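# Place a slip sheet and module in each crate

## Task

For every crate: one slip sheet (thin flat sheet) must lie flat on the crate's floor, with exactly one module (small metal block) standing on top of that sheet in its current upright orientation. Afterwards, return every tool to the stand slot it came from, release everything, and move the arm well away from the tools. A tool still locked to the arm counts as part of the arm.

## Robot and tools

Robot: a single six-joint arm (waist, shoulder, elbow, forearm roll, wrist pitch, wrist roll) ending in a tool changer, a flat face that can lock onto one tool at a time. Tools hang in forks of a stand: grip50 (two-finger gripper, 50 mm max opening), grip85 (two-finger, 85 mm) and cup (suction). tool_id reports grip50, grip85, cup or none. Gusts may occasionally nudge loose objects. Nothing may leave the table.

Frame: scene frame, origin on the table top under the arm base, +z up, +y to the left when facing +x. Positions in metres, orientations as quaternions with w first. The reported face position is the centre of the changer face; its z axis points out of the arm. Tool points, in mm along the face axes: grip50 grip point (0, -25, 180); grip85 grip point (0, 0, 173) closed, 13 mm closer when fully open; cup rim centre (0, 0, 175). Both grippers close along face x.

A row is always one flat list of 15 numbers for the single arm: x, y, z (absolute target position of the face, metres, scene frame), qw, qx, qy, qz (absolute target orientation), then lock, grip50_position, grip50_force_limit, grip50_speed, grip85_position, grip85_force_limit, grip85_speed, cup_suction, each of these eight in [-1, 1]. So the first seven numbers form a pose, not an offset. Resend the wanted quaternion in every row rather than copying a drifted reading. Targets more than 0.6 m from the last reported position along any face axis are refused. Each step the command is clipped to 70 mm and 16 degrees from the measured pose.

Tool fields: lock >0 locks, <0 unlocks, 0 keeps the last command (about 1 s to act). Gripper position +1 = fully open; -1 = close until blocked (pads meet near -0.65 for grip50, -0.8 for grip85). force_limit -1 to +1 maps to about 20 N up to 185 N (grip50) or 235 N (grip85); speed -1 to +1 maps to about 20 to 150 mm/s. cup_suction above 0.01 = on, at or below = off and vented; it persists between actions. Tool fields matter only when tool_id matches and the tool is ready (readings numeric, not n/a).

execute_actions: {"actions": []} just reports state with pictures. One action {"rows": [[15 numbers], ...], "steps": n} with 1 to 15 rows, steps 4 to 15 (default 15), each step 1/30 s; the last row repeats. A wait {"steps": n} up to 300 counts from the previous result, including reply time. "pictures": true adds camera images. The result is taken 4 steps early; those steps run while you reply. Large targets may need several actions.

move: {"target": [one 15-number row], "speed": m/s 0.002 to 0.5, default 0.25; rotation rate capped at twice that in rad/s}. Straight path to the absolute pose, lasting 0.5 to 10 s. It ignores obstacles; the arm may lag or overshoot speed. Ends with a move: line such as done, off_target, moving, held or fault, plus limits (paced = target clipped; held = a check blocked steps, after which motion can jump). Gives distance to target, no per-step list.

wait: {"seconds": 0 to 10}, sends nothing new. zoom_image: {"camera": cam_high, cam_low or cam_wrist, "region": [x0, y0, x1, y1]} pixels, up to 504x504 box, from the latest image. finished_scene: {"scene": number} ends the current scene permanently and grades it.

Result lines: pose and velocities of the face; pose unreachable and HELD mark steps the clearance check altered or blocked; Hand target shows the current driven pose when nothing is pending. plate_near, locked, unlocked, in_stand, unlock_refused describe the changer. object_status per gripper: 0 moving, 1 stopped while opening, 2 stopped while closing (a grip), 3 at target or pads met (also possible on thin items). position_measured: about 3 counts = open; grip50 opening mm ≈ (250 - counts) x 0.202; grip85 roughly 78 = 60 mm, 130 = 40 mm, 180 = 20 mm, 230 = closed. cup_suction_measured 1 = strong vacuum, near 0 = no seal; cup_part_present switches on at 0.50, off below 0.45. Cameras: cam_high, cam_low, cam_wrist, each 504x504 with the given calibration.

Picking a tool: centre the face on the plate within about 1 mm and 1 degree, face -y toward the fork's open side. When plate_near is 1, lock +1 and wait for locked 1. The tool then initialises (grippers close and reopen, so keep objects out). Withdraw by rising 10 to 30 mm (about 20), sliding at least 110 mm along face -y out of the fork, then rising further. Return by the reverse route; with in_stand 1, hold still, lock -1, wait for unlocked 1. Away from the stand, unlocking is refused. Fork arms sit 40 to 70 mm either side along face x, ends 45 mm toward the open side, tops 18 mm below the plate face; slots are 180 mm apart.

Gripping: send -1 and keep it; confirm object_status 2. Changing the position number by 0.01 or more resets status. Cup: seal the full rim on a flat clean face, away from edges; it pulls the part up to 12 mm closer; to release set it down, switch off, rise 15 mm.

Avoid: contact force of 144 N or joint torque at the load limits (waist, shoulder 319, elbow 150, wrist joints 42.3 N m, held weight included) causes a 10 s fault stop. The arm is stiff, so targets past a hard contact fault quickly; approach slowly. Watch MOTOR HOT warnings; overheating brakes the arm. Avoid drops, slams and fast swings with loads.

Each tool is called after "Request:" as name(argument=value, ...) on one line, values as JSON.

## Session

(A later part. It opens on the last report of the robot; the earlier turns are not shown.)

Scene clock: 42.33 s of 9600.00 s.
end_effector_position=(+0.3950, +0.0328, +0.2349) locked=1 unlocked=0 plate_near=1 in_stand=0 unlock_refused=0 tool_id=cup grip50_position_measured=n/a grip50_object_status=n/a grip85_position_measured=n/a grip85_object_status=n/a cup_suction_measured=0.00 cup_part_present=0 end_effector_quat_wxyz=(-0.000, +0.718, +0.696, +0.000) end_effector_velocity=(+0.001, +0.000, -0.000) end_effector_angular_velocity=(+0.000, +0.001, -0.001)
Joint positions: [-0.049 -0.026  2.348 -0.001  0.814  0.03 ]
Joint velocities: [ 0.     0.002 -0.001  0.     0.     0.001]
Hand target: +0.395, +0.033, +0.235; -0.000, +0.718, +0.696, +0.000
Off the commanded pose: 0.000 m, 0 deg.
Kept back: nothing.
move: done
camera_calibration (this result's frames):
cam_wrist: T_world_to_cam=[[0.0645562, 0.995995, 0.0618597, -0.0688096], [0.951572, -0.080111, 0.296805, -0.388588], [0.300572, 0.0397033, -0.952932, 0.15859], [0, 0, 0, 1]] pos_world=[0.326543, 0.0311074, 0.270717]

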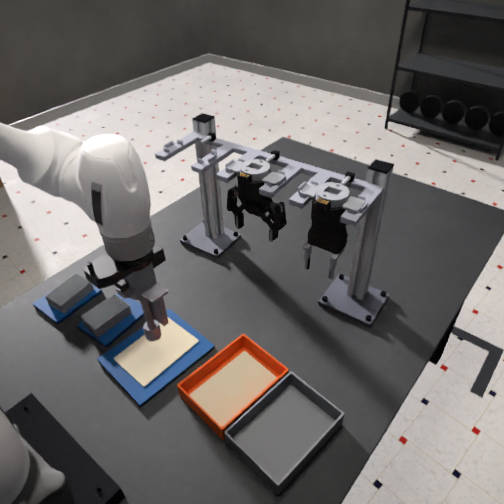

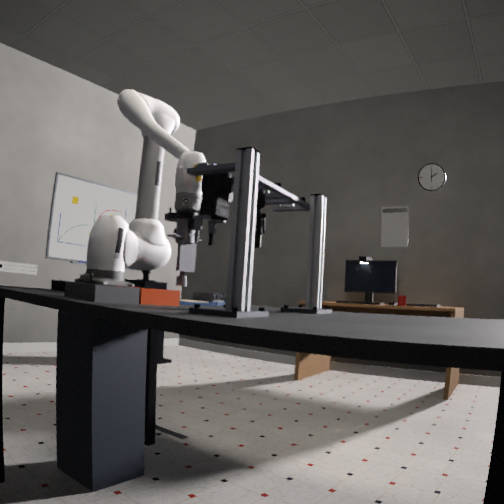

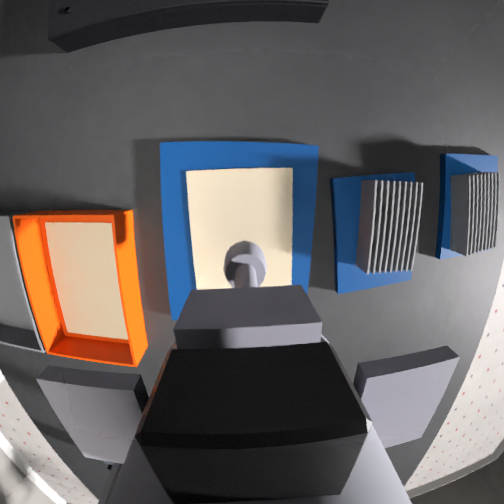

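Request:
move(target=[0.3949,0.0298,0.196,0,0.7181,0.6959,0,0,1,0,0,1,0,0,1], speed=0.08)

Scene clock: 44.07 s of 9600.00 s.
end_effector_position=(+0.3950, +0.0298, +0.1960) locked=1 unlocked=0 plate_near=1 in_stand=0 unlock_refused=0 tool_id=cup grip50_position_measured=n/a grip50_object_status=n/a grip85_position_measured=n/a grip85_object_status=n/a cup_suction_measured=0.00 cup_part_present=0 end_effector_quat_wxyz=(+0.000, +0.718, +0.696, -0.000) end_effector_velocity=(+0.000, -0.000, +0.000) end_effector_angular_velocity=(-0.001, -0.001, -0.001)
Joint positions: [-0.056  0.038  2.383 -0.003  0.714  0.024]
Joint velocities: [-0.001 -0.     0.    -0.002 -0.001  0.002]
Hand target: +0.395, +0.030, +0.196; +0.000, +0.718, +0.696, -0.000
Off the commanded pose: 0.000 m, 0 deg.
Kept back: nothing.
move: done
camera_calibration (this result's frames):
cam_wrist: T_world_to_cam=[[0.0645574, 0.996059, 0.0608165, -0.0632136], [0.951499, -0.0798106, 0.297119, -0.377314], [0.300802, 0.0386856, -0.952902, 0.121545], [0, 0, 0, 1]] pos_world=[0.326534, 0.0281488, 0.231772]

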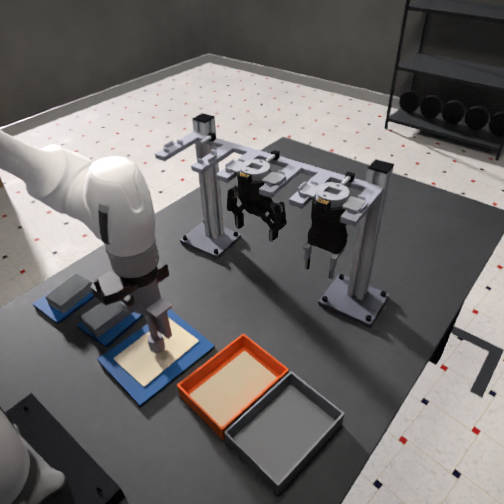

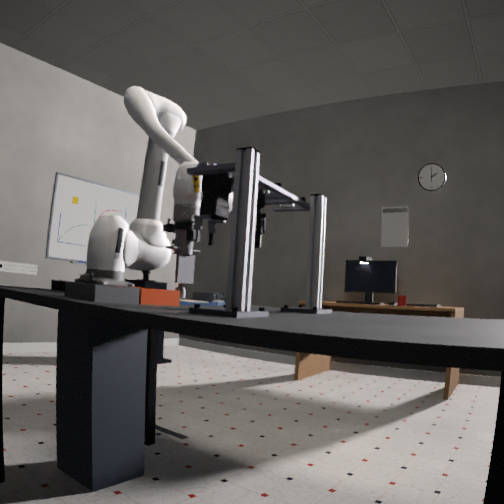

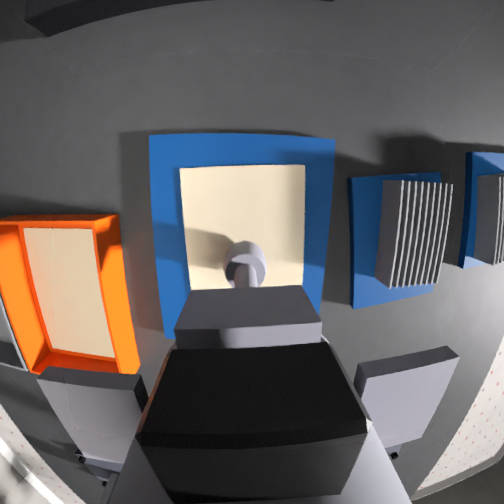

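Request:
execute_actions(actions=[{"rows": [[0.3949,0.0298,0.1954,0,0.7181,0.6959,0,0,1,0,0,1,0,0,1],[0.3949,0.0298,0.1948,0,0.7181,0.6959,0,0,1,0,0,1,0,0,1],[0.3949,0.0298,0.1942,0,0.7181,0.6959,0,0,1,0,0,1,0,0,1],[0.3949,0.0298,0.1936,0,0.7181,0.6959,0,0,1,0,0,1,0,0,1],[0.3949,0.0298,0.1930,0,0.7181,0.6959,0,0,1,0,0,1,0,0,1],[0.3949,0.0298,0.1924,0,0.7181,0.6959,0,0,1,0,0,1,0,0,1],[0.3949,0.0298,0.1918,0,0.7181,0.6959,0,0,1,0,0,1,0,0,1],[0.3949,0.0298,0.1912,0,0.7181,0.6959,0,0,1,0,0,1,0,0,1],[0.3949,0.0298,0.1907,0,0.7181,0.6959,0,0,1,0,0,1,0,0,1],[0.3949,0.0298,0.1902,0,0.7181,0.6959,0,0,1,0,0,1,0,0,1],[0.3949,0.0298,0.1897,0,0.7181,0.6959,0,0,1,0,0,1,0,0,1],[0.3949,0.0298,0.1892,0,0.7181,0.6959,0,0,1,0,0,1,0,0,1]], "steps": 15}])

Request:
execute_actions(actions=[{"steps": 14}])

Scene clock: 44.67 s of 9600.00 s.
end_effector_position=(+0.3949, +0.0298, +0.1902) locked=1 unlocked=0 plate_near=1 in_stand=0 unlock_refused=0 tool_id=cup grip50_position_measured=n/a grip50_object_status=n/a grip85_position_measured=n/a grip85_object_status=n/a cup_suction_measured=0.00 cup_part_present=0 end_effector_quat_wxyz=(-0.000, +0.718, +0.696, -0.000) end_effector_velocity=(-0.000, -0.000, -0.014) end_effector_angular_velocity=(+0.001, -0.000, -0.000)
Joint positions: [-0.056  0.048  2.388 -0.003  0.699  0.023]
Joint velocities: [-0.001  0.026  0.012  0.001 -0.038 -0.001]
Steps of this call (steps 1 to 7: nothing new was sent; steps 8 to 18: the first 11 steps of this action). Readings (end_effector_position | what the end effector reports):
8: (+0.3950, +0.0298, +0.1958) | locked=1 unlocked=0 plate_near=1 in_stand=0 unlock_refused=0 tool_id=cup grip50_position_measured=n/a grip50_object_status=n/a grip85_position_measured=n/a grip85_object_status=n/a cup_suction_measured=0.00 cup_part_present=0
9: (+0.3949, +0.0298, +0.1954) | locked=1 unlocked=0 plate_near=1 in_stand=0 unlock_refused=0 tool_id=cup grip50_position_measured=n/a grip50_object_status=n/a grip85_position_measured=n/a grip85_object_status=n/a cup_suction_measured=0.00 cup_part_present=0
11: (+0.3949, +0.0298, +0.1942) | locked=1 unlocked=0 plate_near=1 in_stand=0 unlock_refused=0 tool_id=cup grip50_position_measured=n/a grip50_object_status=n/a grip85_position_measured=n/a grip85_object_status=n/a cup_suction_measured=0.00 cup_part_present=0
15: (+0.3949, +0.0298, +0.1918) | locked=1 unlocked=0 plate_near=1 in_stand=0 unlock_refused=0 tool_id=cup grip50_position_measured=n/a grip50_object_status=n/a grip85_position_measured=n/a grip85_object_status=n/a cup_suction_measured=0.00 cup_part_present=0
18: the state above

Scene clock: 45.13 s of 9600.00 s.
end_effector_position=(+0.3949, +0.0298, +0.1892) locked=1 unlocked=0 plate_near=1 in_stand=0 unlock_refused=0 tool_id=cup grip50_position_measured=n/a grip50_object_status=n/a grip85_position_measured=n/a grip85_object_status=n/a cup_suction_measured=0.90 cup_part_present=1 end_effector_quat_wxyz=(+0.000, +0.718, +0.696, -0.000) end_effector_velocity=(-0.000, +0.000, -0.000) end_effector_angular_velocity=(+0.001, +0.000, -0.001)
Joint positions: [-0.056  0.05   2.389 -0.003  0.697  0.023]
Joint velocities: [-0.    -0.     0.     0.002  0.    -0.   ]
Hand target: +0.395, +0.030, +0.189; +0.000, +0.718, +0.696, -0.000
Off the commanded pose: 0.000 m, 0 deg.
Kept back: nothing.
Steps of this call (steps 1 to 4: the last 4 steps of your previous action; steps 5 to 14: nothing new was sent). Readings (end_effector_position | what the end effector reports):
1: (+0.3949, +0.0298, +0.1897) | locked=1 unlocked=0 plate_near=1 in_stand=0 unlock_refused=0 tool_id=cup grip50_position_measured=n/a grip50_object_status=n/a grip85_position_measured=n/a grip85_object_status=n/a cup_suction_measured=0.00 cup_part_present=0
2: (+0.3949, +0.0298, +0.1893) | locked=1 unlocked=0 plate_near=1 in_stand=0 unlock_refused=0 tool_id=cup grip50_position_measured=n/a grip50_object_status=n/a grip85_position_measured=n/a grip85_object_status=n/a cup_suction_measured=0.09 cup_part_present=0
4: (+0.3949, +0.0298, +0.1892) | locked=1 unlocked=0 plate_near=1 in_stand=0 unlock_refused=0 tool_id=cup grip50_position_measured=n/a grip50_object_status=n/a grip85_position_measured=n/a grip85_object_status=n/a cup_suction_measured=0.28 cup_part_present=0
8: (+0.3949, +0.0298, +0.1892) | locked=1 unlocked=0 plate_near=1 in_stand=0 unlock_refused=0 tool_id=cup grip50_position_measured=n/a grip50_object_status=n/a grip85_position_measured=n/a grip85_object_status=n/a cup_suction_measured=0.73 cup_part_present=1
14: the state above

Sealed. Lift.

Request:
move(target=[0.3949,0.0298,0.245,0,0.7181,0.6959,0,0,1,0,0,1,0,0,1], speed=0.08)

Request:
move(target=[0.4198,-0.3126,0.240,0,0.7446,0.6675,0,0,1,0,0,1,0,0,1], speed=0.2)

Request:
move(target=[0.4198,-0.3126,0.225,0,0.7446,0.6675,0,0,1,0,0,1,0,0,1], speed=0.05)

Request:
zoom_image(camera="cam_wrist", region=[130, 120, 370, 340])

Scene clock: 46.33 s of 9600.00 s.
end_effector_position=(+0.3947, +0.0298, +0.2451) locked=1 unlocked=0 plate_near=1 in_stand=0 unlock_refused=0 tool_id=cup grip50_position_measured=n/a grip50_object_status=n/a grip85_position_measured=n/a grip85_object_status=n/a cup_suction_measured=0.94 cup_part_present=1 end_effector_quat_wxyz=(-0.000, +0.718, +0.696, +0.000) end_effector_velocity=(+0.000, +0.000, +0.000) end_effector_angular_velocity=(-0.001, -0.000, +0.002)
Joint positions: [-0.056 -0.043  2.339 -0.002  0.839  0.023]
Joint velocities: [ 0.    -0.    -0.001 -0.001  0.    -0.001]
Hand target: +0.395, +0.030, +0.245; -0.000, +0.718, +0.696, +0.000
Off the commanded pose: 0.000 m, 0 deg.
Kept back: nothing.
move: done
camera_calibration (this result's frames):
cam_wrist: T_world_to_cam=[[0.0643905, 0.996053, 0.0610928, -0.066241], [0.951552, -0.0797285, 0.296972, -0.391599], [0.300671, 0.0390108, -0.95293, 0.168456], [0, 0, 0, 1]] pos_world=[0.326242, 0.0281863, 0.280868]

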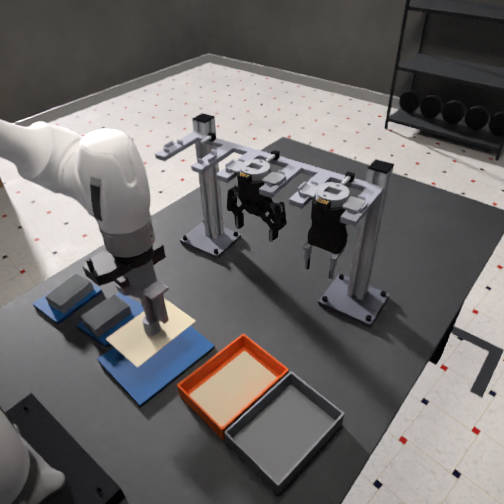

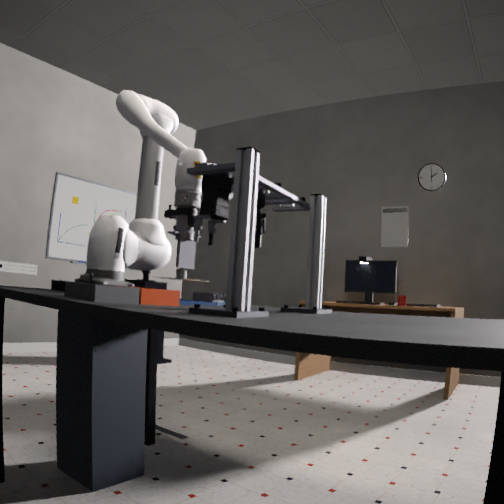

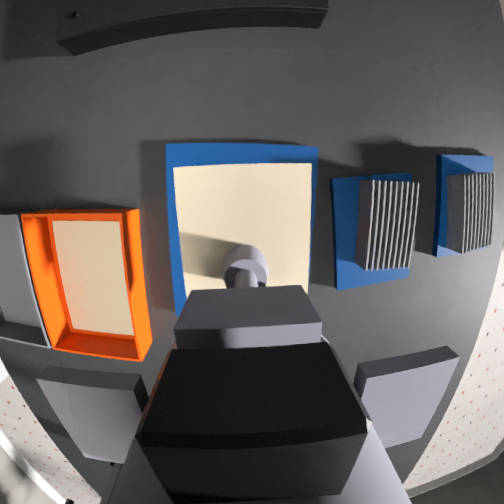

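Scene clock: 48.37 s of 9600.00 s.
end_effector_position=(+0.4196, -0.3130, +0.2402) locked=1 unlocked=0 plate_near=1 in_stand=0 unlock_refused=0 tool_id=cup grip50_position_measured=n/a grip50_object_status=n/a grip85_position_measured=n/a grip85_object_status=n/a cup_suction_measured=0.94 cup_part_present=1 end_effector_quat_wxyz=(+0.001, +0.745, +0.668, -0.000) end_effector_velocity=(+0.000, -0.000, -0.000) end_effector_angular_velocity=(-0.000, -0.000, +0.001)
Joint positions: [-0.754  0.16   2.129  0.002  0.846 -0.601]
Joint velocities: [ 0.     0.001 -0.001 -0.    -0.    -0.001]
Hand target: +0.420, -0.313, +0.240; +0.001, +0.745, +0.668, -0.000
Off the commanded pose: 0.001 m, 0 deg.
Kept back: nothing.
move: done
camera_calibration (this result's frames):
cam_wrist: T_world_to_cam=[[0.141592, 0.988137, 0.0594746, 0.239466], [0.942428, -0.152942, 0.297387, -0.46032], [0.302955, 0.0139428, -0.952903, 0.160911], [0, 0, 0, 1]] pos_world=[0.351163, -0.309271, 0.275984]

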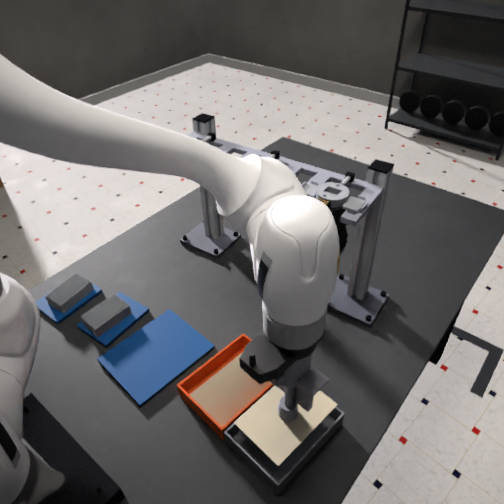

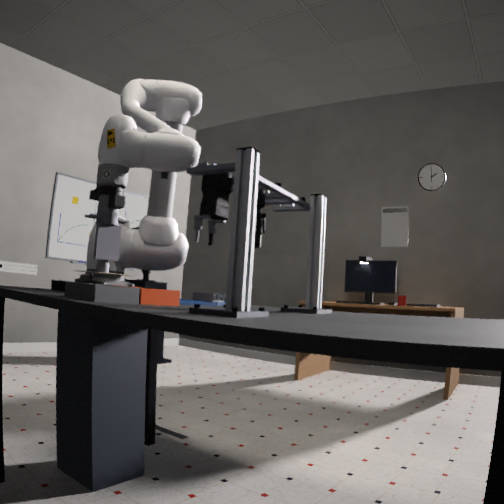

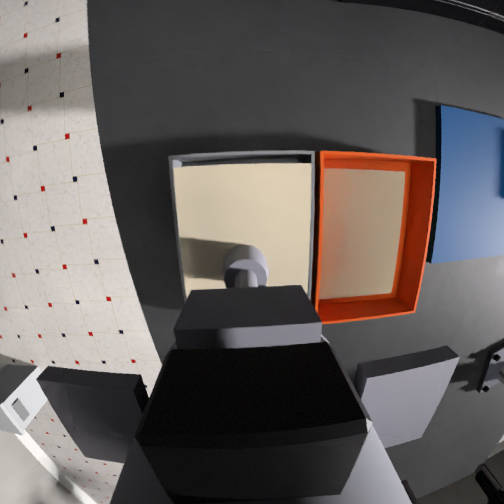

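Scene clock: 49.07 s of 9600.00 s.
end_effector_position=(+0.4198, -0.3126, +0.2250) locked=1 unlocked=0 plate_near=1 in_stand=0 unlock_refused=0 tool_id=cup grip50_position_measured=n/a grip50_object_status=n/a grip85_position_measured=n/a grip85_object_status=n/a cup_suction_measured=0.94 cup_part_present=1 end_effector_quat_wxyz=(+0.000, +0.745, +0.667, -0.000) end_effector_velocity=(+0.000, +0.000, +0.000) end_effector_angular_velocity=(-0.000, -0.001, -0.002)
Joint positions: [-0.754  0.179  2.141  0.004  0.816 -0.601]
Joint velocities: [ 0.    -0.     0.     0.001 -0.     0.001]
Hand target: +0.420, -0.313, +0.225; +0.000, +0.745, +0.667, -0.000
Off the commanded pose: 0.000 m, 0 deg.
Kept back: nothing.
move: done
camera_calibration (this result's frames):
cam_wrist: T_world_to_cam=[[0.141648, 0.988042, 0.0609041, 0.239591], [0.942455, -0.153423, 0.297054, -0.456073], [0.302846, 0.0153224, -0.952916, 0.146831], [0, 0, 0, 1]] pos_world=[0.351423, -0.308948, 0.260804]

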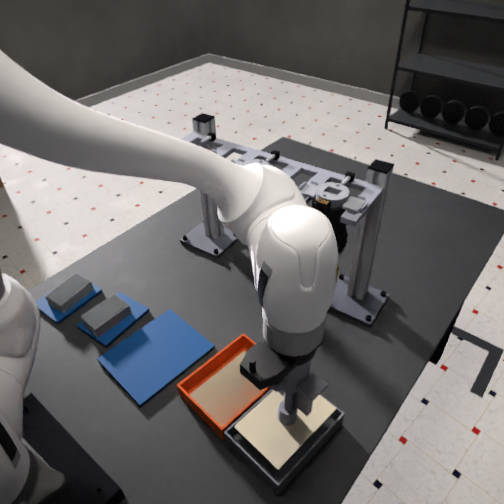

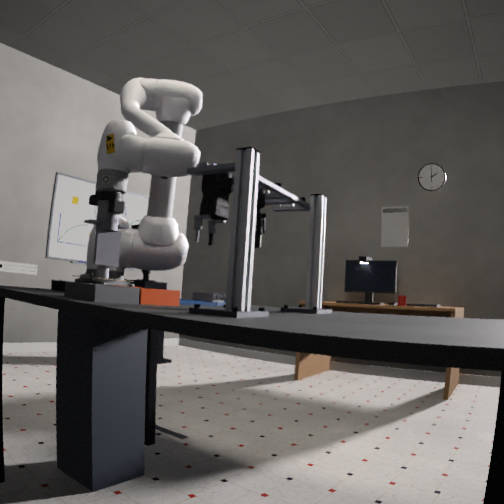

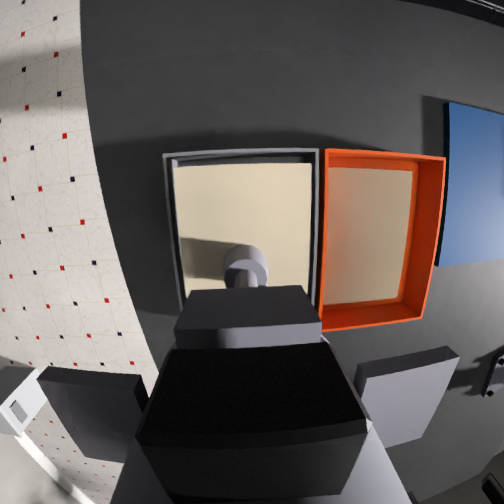

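Region (130, 120, 370, 340) of cam_wrist's 504x504 image, scaled by 2.100, with more detail than that image has; it fills the top 462 rows of this view, and the rest is white.

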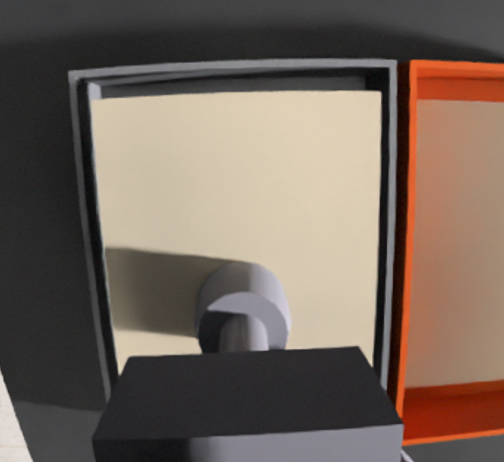

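Request:
move(target=[0.4198,-0.3126,0.178,0,0.7411,0.6714,0,0,1,0,0,1,0,0,1], speed=0.05)

Request:
move(target=[0.4198,-0.3126,0.170,0,0.7411,0.6714,0,0,1,0,0,1,0,0,1], speed=0.012)

Scene clock: 50.70 s of 9600.00 s.
end_effector_position=(+0.4199, -0.3127, +0.1780) locked=1 unlocked=0 plate_near=1 in_stand=0 unlock_refused=0 tool_id=cup grip50_position_measured=n/a grip50_object_status=n/a grip85_position_measured=n/a grip85_object_status=n/a cup_suction_measured=0.94 cup_part_present=1 end_effector_quat_wxyz=(+0.000, +0.741, +0.671, -0.000) end_effector_velocity=(-0.000, -0.000, -0.001) end_effector_angular_velocity=(+0.001, +0.001, -0.003)
Joint positions: [-0.754  0.245  2.173  0.004  0.717 -0.612]
Joint velocities: [-0.001  0.002 -0.     0.001 -0.     0.002]
Hand target: +0.420, -0.313, +0.178; +0.000, +0.741, +0.671, -0.000
Off the commanded pose: 0.000 m, 0 deg.
Kept back: nothing.
move: done
camera_calibration (this result's frames):
cam_wrist: T_world_to_cam=[[0.131342, 0.989468, 0.060852, 0.247285], [0.944016, -0.143575, 0.297018, -0.439724], [0.302626, 0.0184344, -0.952931, 0.103058], [0, 0, 0, 1]] pos_world=[0.35144, -0.309714, 0.213765]

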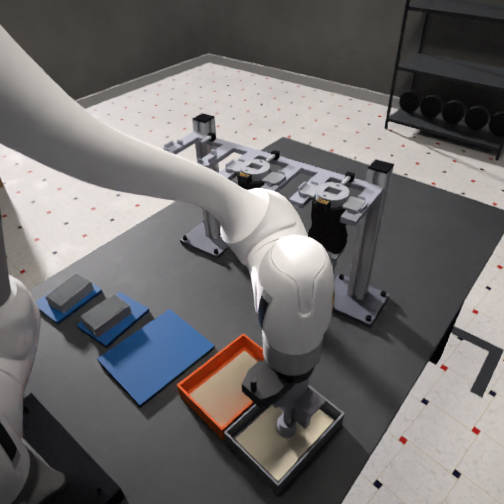

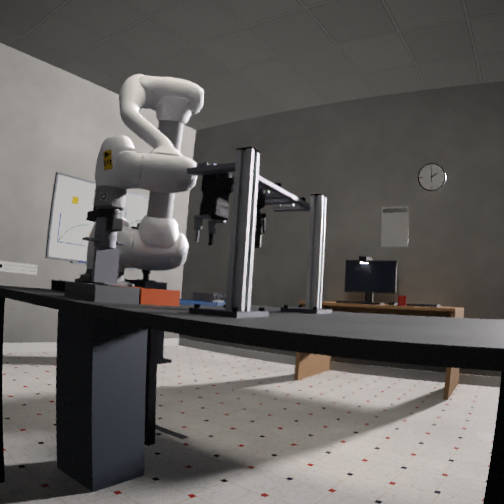

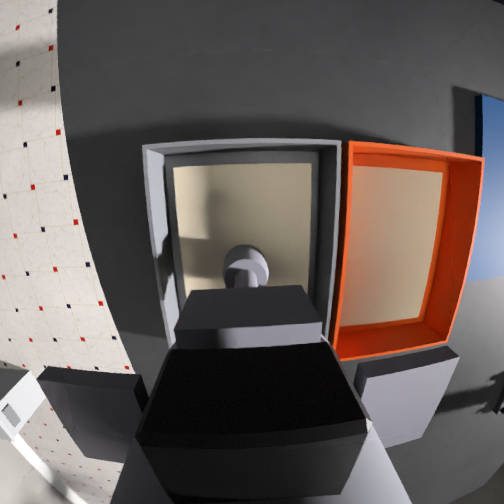

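Scene clock: 51.60 s of 9600.00 s.
end_effector_position=(+0.4198, -0.3126, +0.1700) locked=1 unlocked=0 plate_near=1 in_stand=0 unlock_refused=0 tool_id=cup grip50_position_measured=n/a grip50_object_status=n/a grip85_position_measured=n/a grip85_object_status=n/a cup_suction_measured=0.94 cup_part_present=1 end_effector_quat_wxyz=(+0.000, +0.741, +0.671, -0.000) end_effector_velocity=(-0.000, -0.000, +0.001) end_effector_angular_velocity=(-0.001, -0.001, +0.001)
Joint positions: [-0.754  0.257  2.179  0.004  0.7   -0.612]
Joint velocities: [ 0.    -0.001  0.    -0.001  0.    -0.001]
Hand target: +0.420, -0.313, +0.170; +0.000, +0.741, +0.671, -0.000
Off the commanded pose: 0.000 m, 0 deg.
Kept back: nothing.
move: done
camera_calibration (this result's frames):
cam_wrist: T_world_to_cam=[[0.131262, 0.989474, 0.0609207, 0.247728], [0.944019, -0.143521, 0.297036, -0.43727], [0.302653, 0.0185205, -0.952921, 0.0955026], [0, 0, 0, 1]] pos_world=[0.351369, -0.309646, 0.2058]

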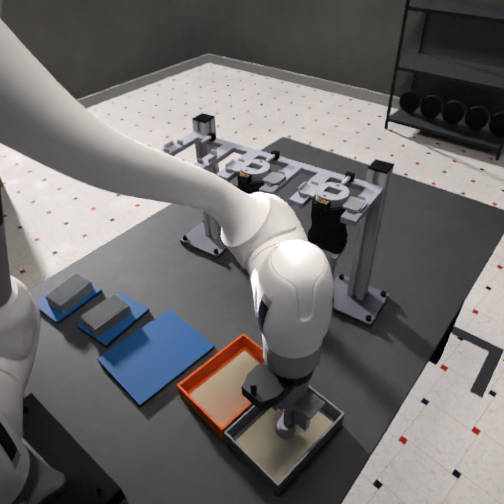

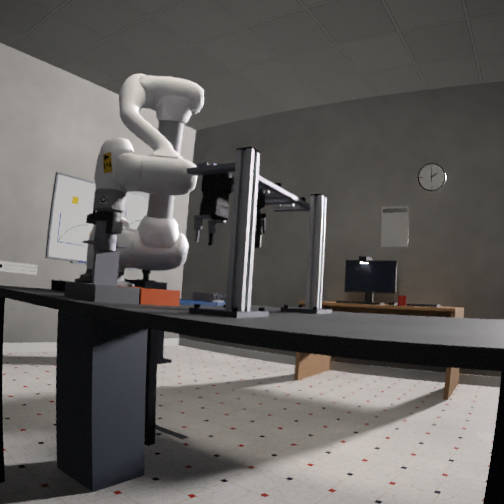

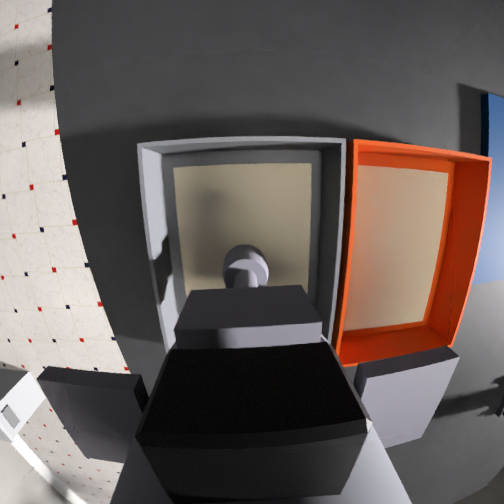

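Request:
execute_actions(actions=[{"rows": [[0.4198,-0.3126,0.170,0,0.7411,0.6714,0,0,1,0,0,1,0,0,0]], "steps": 12}])

Request:
move(target=[0.4198,-0.3126,0.245,0,0.7411,0.6714,0,0,1,0,0,1,0,0,0], speed=0.08)

Scene clock: 51.97 s of 9600.00 s.
end_effector_position=(+0.4198, -0.3126, +0.1700) locked=1 unlocked=0 plate_near=1 in_stand=0 unlock_refused=0 tool_id=cup grip50_position_measured=n/a grip50_object_status=n/a grip85_position_measured=n/a grip85_object_status=n/a cup_suction_measured=0.00 cup_part_present=0 end_effector_quat_wxyz=(-0.000, +0.741, +0.671, +0.000) end_effector_velocity=(+0.000, +0.000, +0.001) end_effector_angular_velocity=(-0.001, -0.001, -0.000)
Joint positions: [-0.754  0.257  2.179  0.004  0.7   -0.612]
Joint velocities: [ 0.001 -0.001 -0.    -0.    -0.     0.001]
Steps of this call (steps 1 to 3: nothing new was sent; steps 4 to 11: the first 8 steps of this action). Readings (end_effector_position | what the end effector reports):
4: (+0.4198, -0.3126, +0.1700) | locked=1 unlocked=0 plate_near=1 in_stand=0 unlock_refused=0 tool_id=cup grip50_position_measured=n/a grip50_object_status=n/a grip85_position_measured=n/a grip85_object_status=n/a cup_suction_measured=0.80 cup_part_present=1
5: (+0.4198, -0.3126, +0.1700) | locked=1 unlocked=0 plate_near=1 in_stand=0 unlock_refused=0 tool_id=cup grip50_position_measured=n/a grip50_object_status=n/a grip85_position_measured=n/a grip85_object_status=n/a cup_suction_measured=0.45 cup_part_present=1
7: (+0.4198, -0.3126, +0.1700) | locked=1 unlocked=0 plate_near=1 in_stand=0 unlock_refused=0 tool_id=cup grip50_position_measured=n/a grip50_object_status=n/a grip85_position_measured=n/a grip85_object_status=n/a cup_suction_measured=0.01 cup_part_present=0
11: the state above

Scene clock: 53.43 s of 9600.00 s.
end_effector_position=(+0.4197, -0.3124, +0.2451) locked=1 unlocked=0 plate_near=1 in_stand=0 unlock_refused=0 tool_id=cup grip50_position_measured=n/a grip50_object_status=n/a grip85_position_measured=n/a grip85_object_status=n/a cup_suction_measured=0.00 cup_part_present=0 end_effector_quat_wxyz=(-0.000, +0.741, +0.671, +0.000) end_effector_velocity=(+0.000, +0.000, +0.001) end_effector_angular_velocity=(-0.001, -0.001, -0.000)
Joint positions: [-0.754  0.153  2.125  0.004  0.857 -0.612]
Joint velocities: [ 0.    -0.001 -0.    -0.     0.     0.   ]
Hand target: +0.420, -0.312, +0.245; -0.000, +0.741, +0.671, +0.000
Off your previous action's commanded pose: 0.000 m, 0 deg at its last step (step 4 of this call).
Off the commanded pose: 0.000 m, 0 deg.
Kept back: nothing.
move: done
camera_calibration (this result's frames):
cam_wrist: T_world_to_cam=[[0.131099, 0.989486, 0.0610763, 0.243041], [0.944026, -0.143413, 0.297066, -0.459373], [0.302701, 0.0187126, -0.952902, 0.16712], [0, 0, 0, 1]] pos_world=[0.35121, -0.309493, 0.280869]

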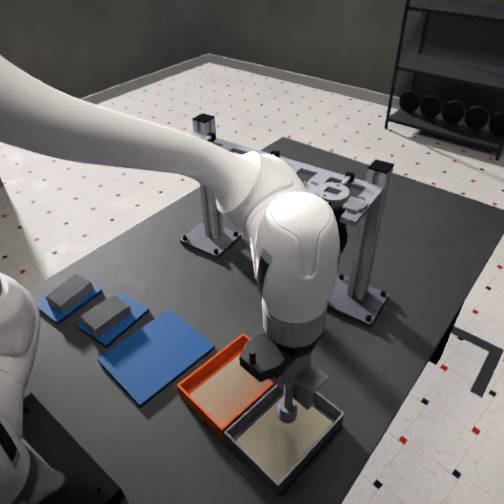

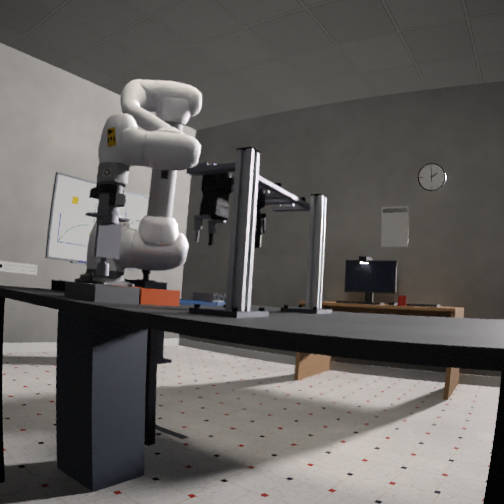

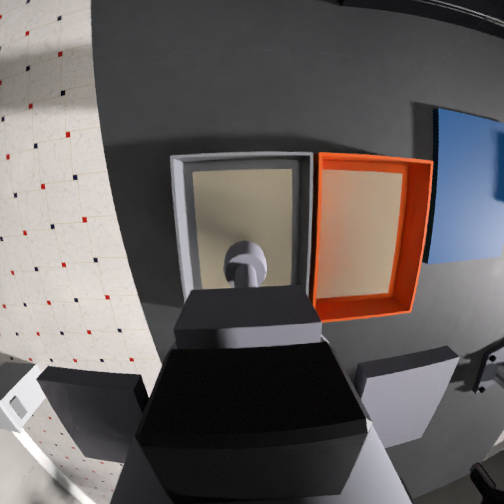

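Request:
move(target=[0.5518,0.1495,0.383,0,0.6765,0.7364,0,0,1,0,0,1,0,0,0], speed=0.3)

Request:
zoom_image(camera="cam_wrist", region=[200, 60, 420, 220])

Scene clock: 55.73 s of 9600.00 s.
end_effector_position=(+0.5516, +0.1499, +0.3832) locked=1 unlocked=0 plate_near=1 in_stand=0 unlock_refused=0 tool_id=cup grip50_position_measured=n/a grip50_object_status=n/a grip85_position_measured=n/a grip85_object_status=n/a cup_suction_measured=0.00 cup_part_present=0 end_effector_quat_wxyz=(-0.001, +0.676, +0.737, +0.001) end_effector_velocity=(-0.000, -0.000, +0.001) end_effector_angular_velocity=(+0.001, -0.002, -0.002)
Joint positions: [ 0.161  0.094  1.901 -0.001  1.141  0.123]
Joint velocities: [-0.001 -0.002 -0.001  0.001  0.     0.001]
Hand target: +0.552, +0.150, +0.383; -0.001, +0.676, +0.737, +0.001
Off the commanded pose: 0.000 m, 0 deg.
Kept back: nothing.
move: done
camera_calibration (this result's frames):
cam_wrist: T_world_to_cam=[[-0.051648, 0.996677, 0.0629926, -0.141191], [0.954487, 0.0307115, 0.296668, -0.590362], [0.293748, 0.0754479, -0.952901, 0.246571], [0, 0, 0, 1]] pos_world=[0.48377, 0.14025, 0.418993]

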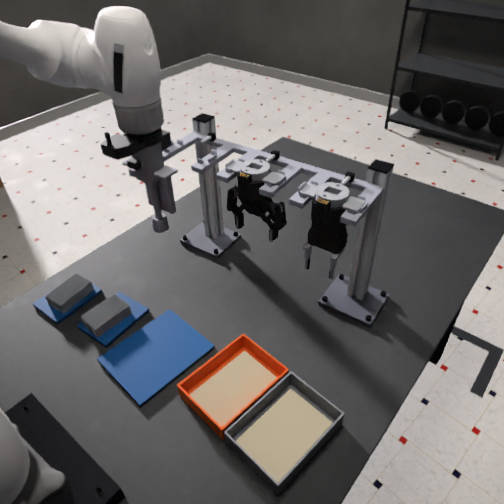

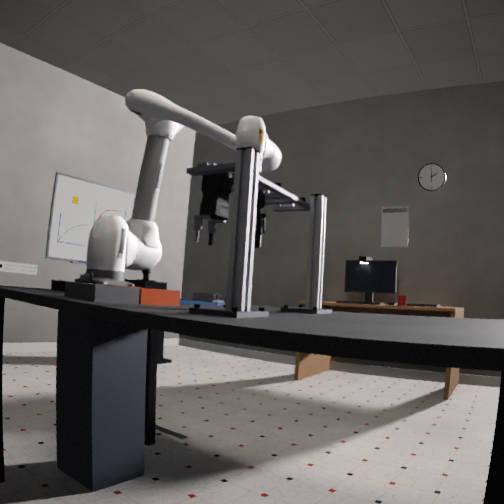

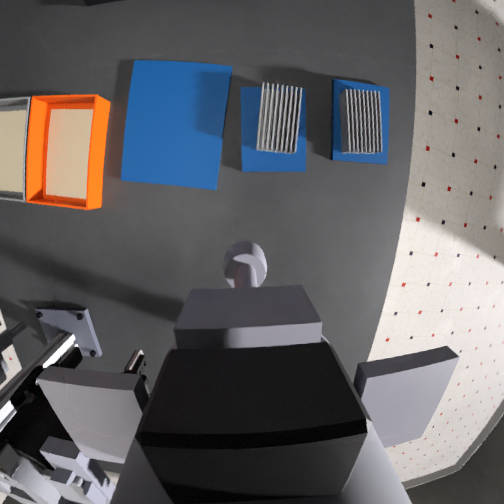

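Region (200, 60, 420, 220) of cam_wrist's 504x504 image, scaled by 2.291, with more detail than that image has; it fills the top 367 rows of this view, and the rest is white.

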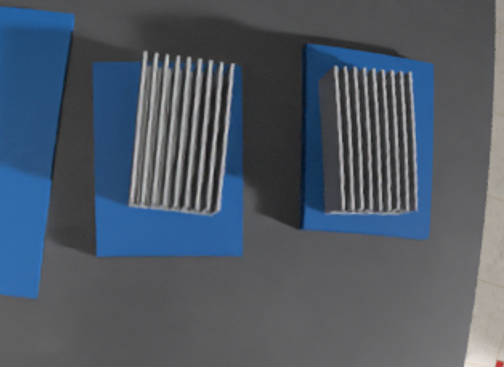

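Request:
zoom_image(camera="cam_wrist", region=[230, 70, 330, 170])

Request:
zoom_image(camera="cam_wrist", region=[310, 70, 410, 170])

Region (230, 70, 330, 170) of cam_wrist's 504x504 image, scaled by 5.040, with more detail than that image has.

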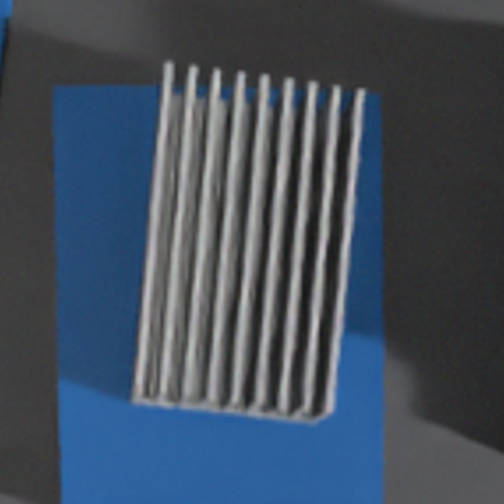

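Region (310, 70, 410, 170) of cam_wrist's 504x504 image, scaled by 5.040, with more detail than that image has.

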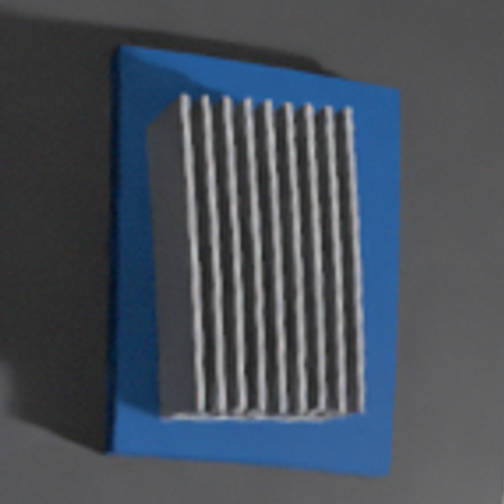

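Request:
move(target=[0.6764,0.1601,0.383,0,0.6765,0.7364,0,0,1,0,0,1,0,0,0], speed=0.1)

Request:
move(target=[0.6764,0.1601,0.3745,0,0.6765,0.7364,0,0,1,0,0,1,0,0,0], speed=0.02)

Scene clock: 59.10 s of 9600.00 s.
end_effector_position=(+0.6764, +0.1600, +0.3832) locked=1 unlocked=0 plate_near=1 in_stand=0 unlock_refused=0 tool_id=cup grip50_position_measured=n/a grip50_object_status=n/a grip85_position_measured=n/a grip85_object_status=n/a cup_suction_measured=0.00 cup_part_present=0 end_effector_quat_wxyz=(+0.000, +0.677, +0.736, -0.000) end_effector_velocity=(-0.000, -0.000, +0.002) end_effector_angular_velocity=(+0.000, -0.002, +0.000)
Joint positions: [ 0.139  0.281  1.67  -0.003  1.185  0.102]
Joint velocities: [-0.    -0.002 -0.    -0.     0.    -0.001]
Hand target: +0.676, +0.160, +0.383; +0.000, +0.677, +0.736, +0.000
Off the commanded pose: 0.000 m, 0 deg.
Kept back: nothing.
move: done
camera_calibration (this result's frames):
cam_wrist: T_world_to_cam=[[-0.0513895, 0.99682, 0.060906, -0.144218], [0.954352, 0.0310493, 0.297066, -0.709879], [0.29423, 0.0733918, -0.952912, 0.209184], [0, 0, 0, 1]] pos_world=[0.608515, 0.150448, 0.418998]

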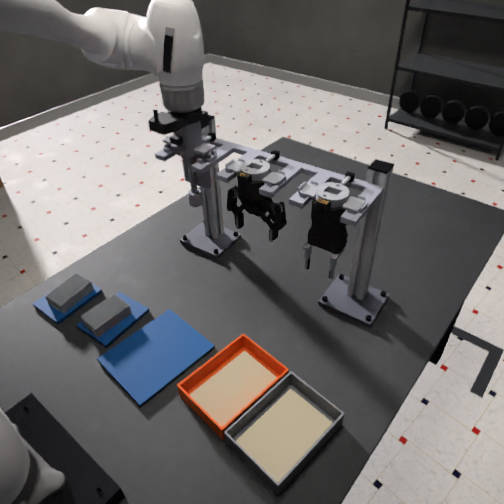

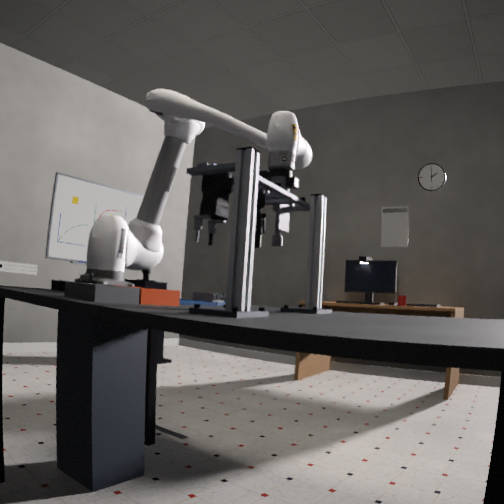

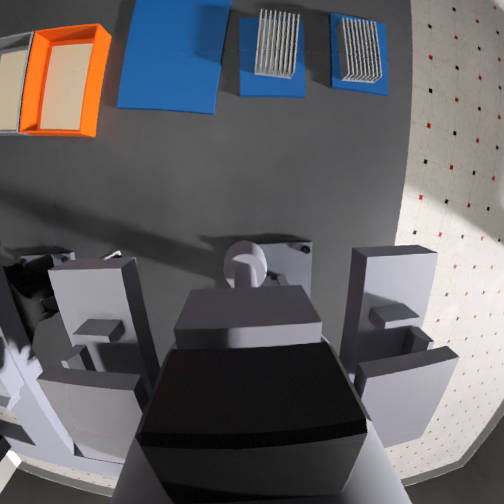

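Scene clock: 59.80 s of 9600.00 s.
end_effector_position=(+0.6764, +0.1601, +0.3745) locked=1 unlocked=0 plate_near=1 in_stand=0 unlock_refused=0 tool_id=cup grip50_position_measured=n/a grip50_object_status=n/a grip85_position_measured=n/a grip85_object_status=n/a cup_suction_measured=0.00 cup_part_present=0 end_effector_quat_wxyz=(+0.000, +0.677, +0.736, -0.000) end_effector_velocity=(-0.000, +0.000, +0.001) end_effector_angular_velocity=(+0.001, -0.000, -0.003)
Joint positions: [ 0.139  0.287  1.679 -0.003  1.17   0.102]
Joint velocities: [-0.    -0.001 -0.     0.002  0.001  0.002]
Hand target: +0.676, +0.160, +0.374; +0.000, +0.677, +0.736, -0.000
Off the commanded pose: 0.000 m, 0 deg.
Kept back: nothing.
move: done
camera_calibration (this result's frames):
cam_wrist: T_world_to_cam=[[-0.0514127, 0.996818, 0.0609218, -0.143721], [0.95436, 0.0310689, 0.297039, -0.707376], [0.294201, 0.0734129, -0.95292, 0.200885], [0, 0, 0, 1]] pos_world=[0.608601, 0.150493, 0.410301]

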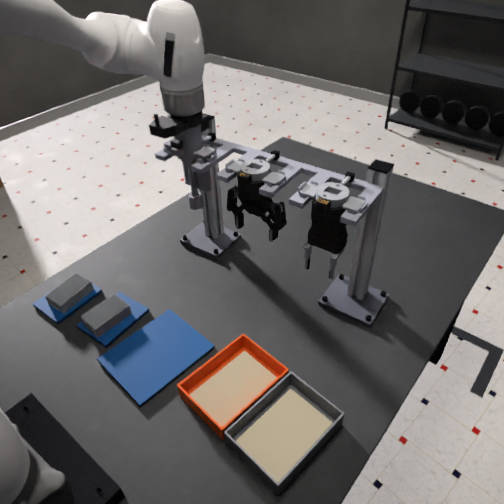

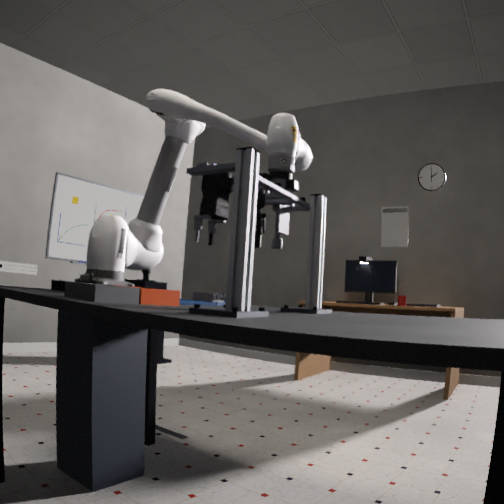

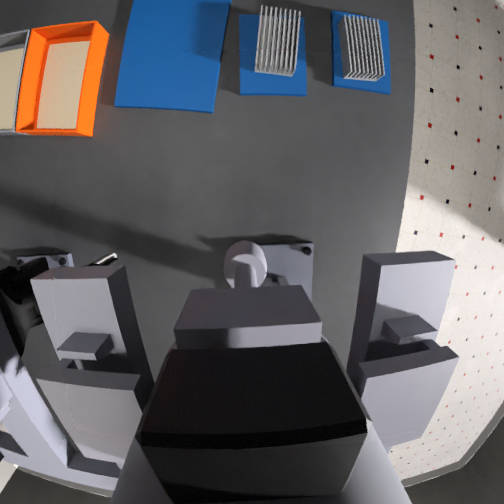

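Slow descent past the stop tops.

Request:
execute_actions(actions=[{"rows": [[0.6764,0.1601,0.3743,0,0.6765,0.7364,0,0,1,0,0,1,0,0,0],[0.6764,0.1601,0.3741,0,0.6765,0.7364,0,0,1,0,0,1,0,0,0],[0.6764,0.1601,0.3739,0,0.6765,0.7364,0,0,1,0,0,1,0,0,0],[0.6764,0.1601,0.3737,0,0.6765,0.7364,0,0,1,0,0,1,0,0,0],[0.6764,0.1601,0.3735,0,0.6765,0.7364,0,0,1,0,0,1,0,0,0],[0.6764,0.1601,0.3734,0,0.6765,0.7364,0,0,1,0,0,1,0,0,0],[0.6764,0.1601,0.3733,0,0.6765,0.7364,0,0,1,0,0,1,0,0,0],[0.6764,0.1601,0.3732,0,0.6765,0.7364,0,0,1,0,0,1,0,0,0],[0.6764,0.1601,0.3731,0,0.6765,0.7364,0,0,1,0,0,1,0,0,0],[0.6764,0.1601,0.3730,0,0.6765,0.7364,0,0,1,0,0,1,0,0,0]], "steps": 15}])

Request:
execute_actions(actions=[{"rows": [[0.6764,0.1601,0.3729,0,0.6765,0.7364,0,0,1,0,0,1,0,0,0],[0.6764,0.1601,0.3728,0,0.6765,0.7364,0,0,1,0,0,1,0,0,0],[0.6764,0.1601,0.3727,0,0.6765,0.7364,0,0,1,0,0,1,0,0,0],[0.6764,0.1601,0.3726,0,0.6765,0.7364,0,0,1,0,0,1,0,0,0]], "steps": 10}])

Scene clock: 60.43 s of 9600.00 s.
end_effector_position=(+0.6764, +0.1601, +0.3730) locked=1 unlocked=0 plate_near=1 in_stand=0 unlock_refused=0 tool_id=cup grip50_position_measured=n/a grip50_object_status=n/a grip85_position_measured=n/a grip85_object_status=n/a cup_suction_measured=0.00 cup_part_present=0 end_effector_quat_wxyz=(+0.000, +0.677, +0.736, -0.000) end_effector_velocity=(+0.000, +0.000, -0.003) end_effector_angular_velocity=(+0.001, +0.003, +0.001)
Joint positions: [ 0.139  0.288  1.681 -0.003  1.167  0.102]
Joint velocities: [ 0.     0.003  0.002  0.002 -0.003 -0.001]
Steps of this call (steps 1 to 8: nothing new was sent; steps 9 to 19: the first 11 steps of this action). Readings (end_effector_position | what the end effector reports):
9: (+0.6764, +0.1601, +0.3745) | locked=1 unlocked=0 plate_near=1 in_stand=0 unlock_refused=0 tool_id=cup grip50_position_measured=n/a grip50_object_status=n/a grip85_position_measured=n/a grip85_object_status=n/a cup_suction_measured=0.00 cup_part_present=0
10: (+0.6764, +0.1601, +0.3743) | locked=1 unlocked=0 plate_near=1 in_stand=0 unlock_refused=0 tool_id=cup grip50_position_measured=n/a grip50_object_status=n/a grip85_position_measured=n/a grip85_object_status=n/a cup_suction_measured=0.00 cup_part_present=0
12: (+0.6764, +0.1601, +0.3739) | locked=1 unlocked=0 plate_near=1 in_stand=0 unlock_refused=0 tool_id=cup grip50_position_measured=n/a grip50_object_status=n/a grip85_position_measured=n/a grip85_object_status=n/a cup_suction_measured=0.00 cup_part_present=0
16: (+0.6764, +0.1601, +0.3733) | locked=1 unlocked=0 plate_near=1 in_stand=0 unlock_refused=0 tool_id=cup grip50_position_measured=n/a grip50_object_status=n/a grip85_position_measured=n/a grip85_object_status=n/a cup_suction_measured=0.00 cup_part_present=0
19: the state above

Scene clock: 60.77 s of 9600.00 s.
end_effector_position=(+0.6764, +0.1601, +0.3726) locked=1 unlocked=0 plate_near=1 in_stand=0 unlock_refused=0 tool_id=cup grip50_position_measured=n/a grip50_object_status=n/a grip85_position_measured=n/a grip85_object_status=n/a cup_suction_measured=0.00 cup_part_present=0 end_effector_quat_wxyz=(-0.000, +0.677, +0.736, -0.000) end_effector_velocity=(-0.000, -0.000, +0.001) end_effector_angular_velocity=(-0.002, -0.002, -0.001)
Joint positions: [ 0.139  0.288  1.681 -0.003  1.167  0.102]
Joint velocities: [ 0.    -0.002  0.    -0.002  0.     0.002]
Off your previous action's commanded pose: 0.000 m, 0 deg at its last step (step 4 of this call).
Steps of this call (steps 1 to 4: the last 4 steps of your previous action; steps 5 to 10: the first 6 steps of this action). Readings (end_effector_position | what the end effector reports):
5: (+0.6764, +0.1601, +0.3730) | locked=1 unlocked=0 plate_near=1 in_stand=0 unlock_refused=0 tool_id=cup grip50_position_measured=n/a grip50_object_status=n/a grip85_position_measured=n/a grip85_object_status=n/a cup_suction_measured=0.00 cup_part_present=0
6: (+0.6764, +0.1601, +0.3729) | locked=1 unlocked=0 plate_near=1 in_stand=0 unlock_refused=0 tool_id=cup grip50_position_measured=n/a grip50_object_status=n/a grip85_position_measured=n/a grip85_object_status=n/a cup_suction_measured=0.00 cup_part_present=0
8: (+0.6764, +0.1601, +0.3727) | locked=1 unlocked=0 plate_near=1 in_stand=0 unlock_refused=0 tool_id=cup grip50_position_measured=n/a grip50_object_status=n/a grip85_position_measured=n/a grip85_object_status=n/a cup_suction_measured=0.00 cup_part_present=0
10: the state above


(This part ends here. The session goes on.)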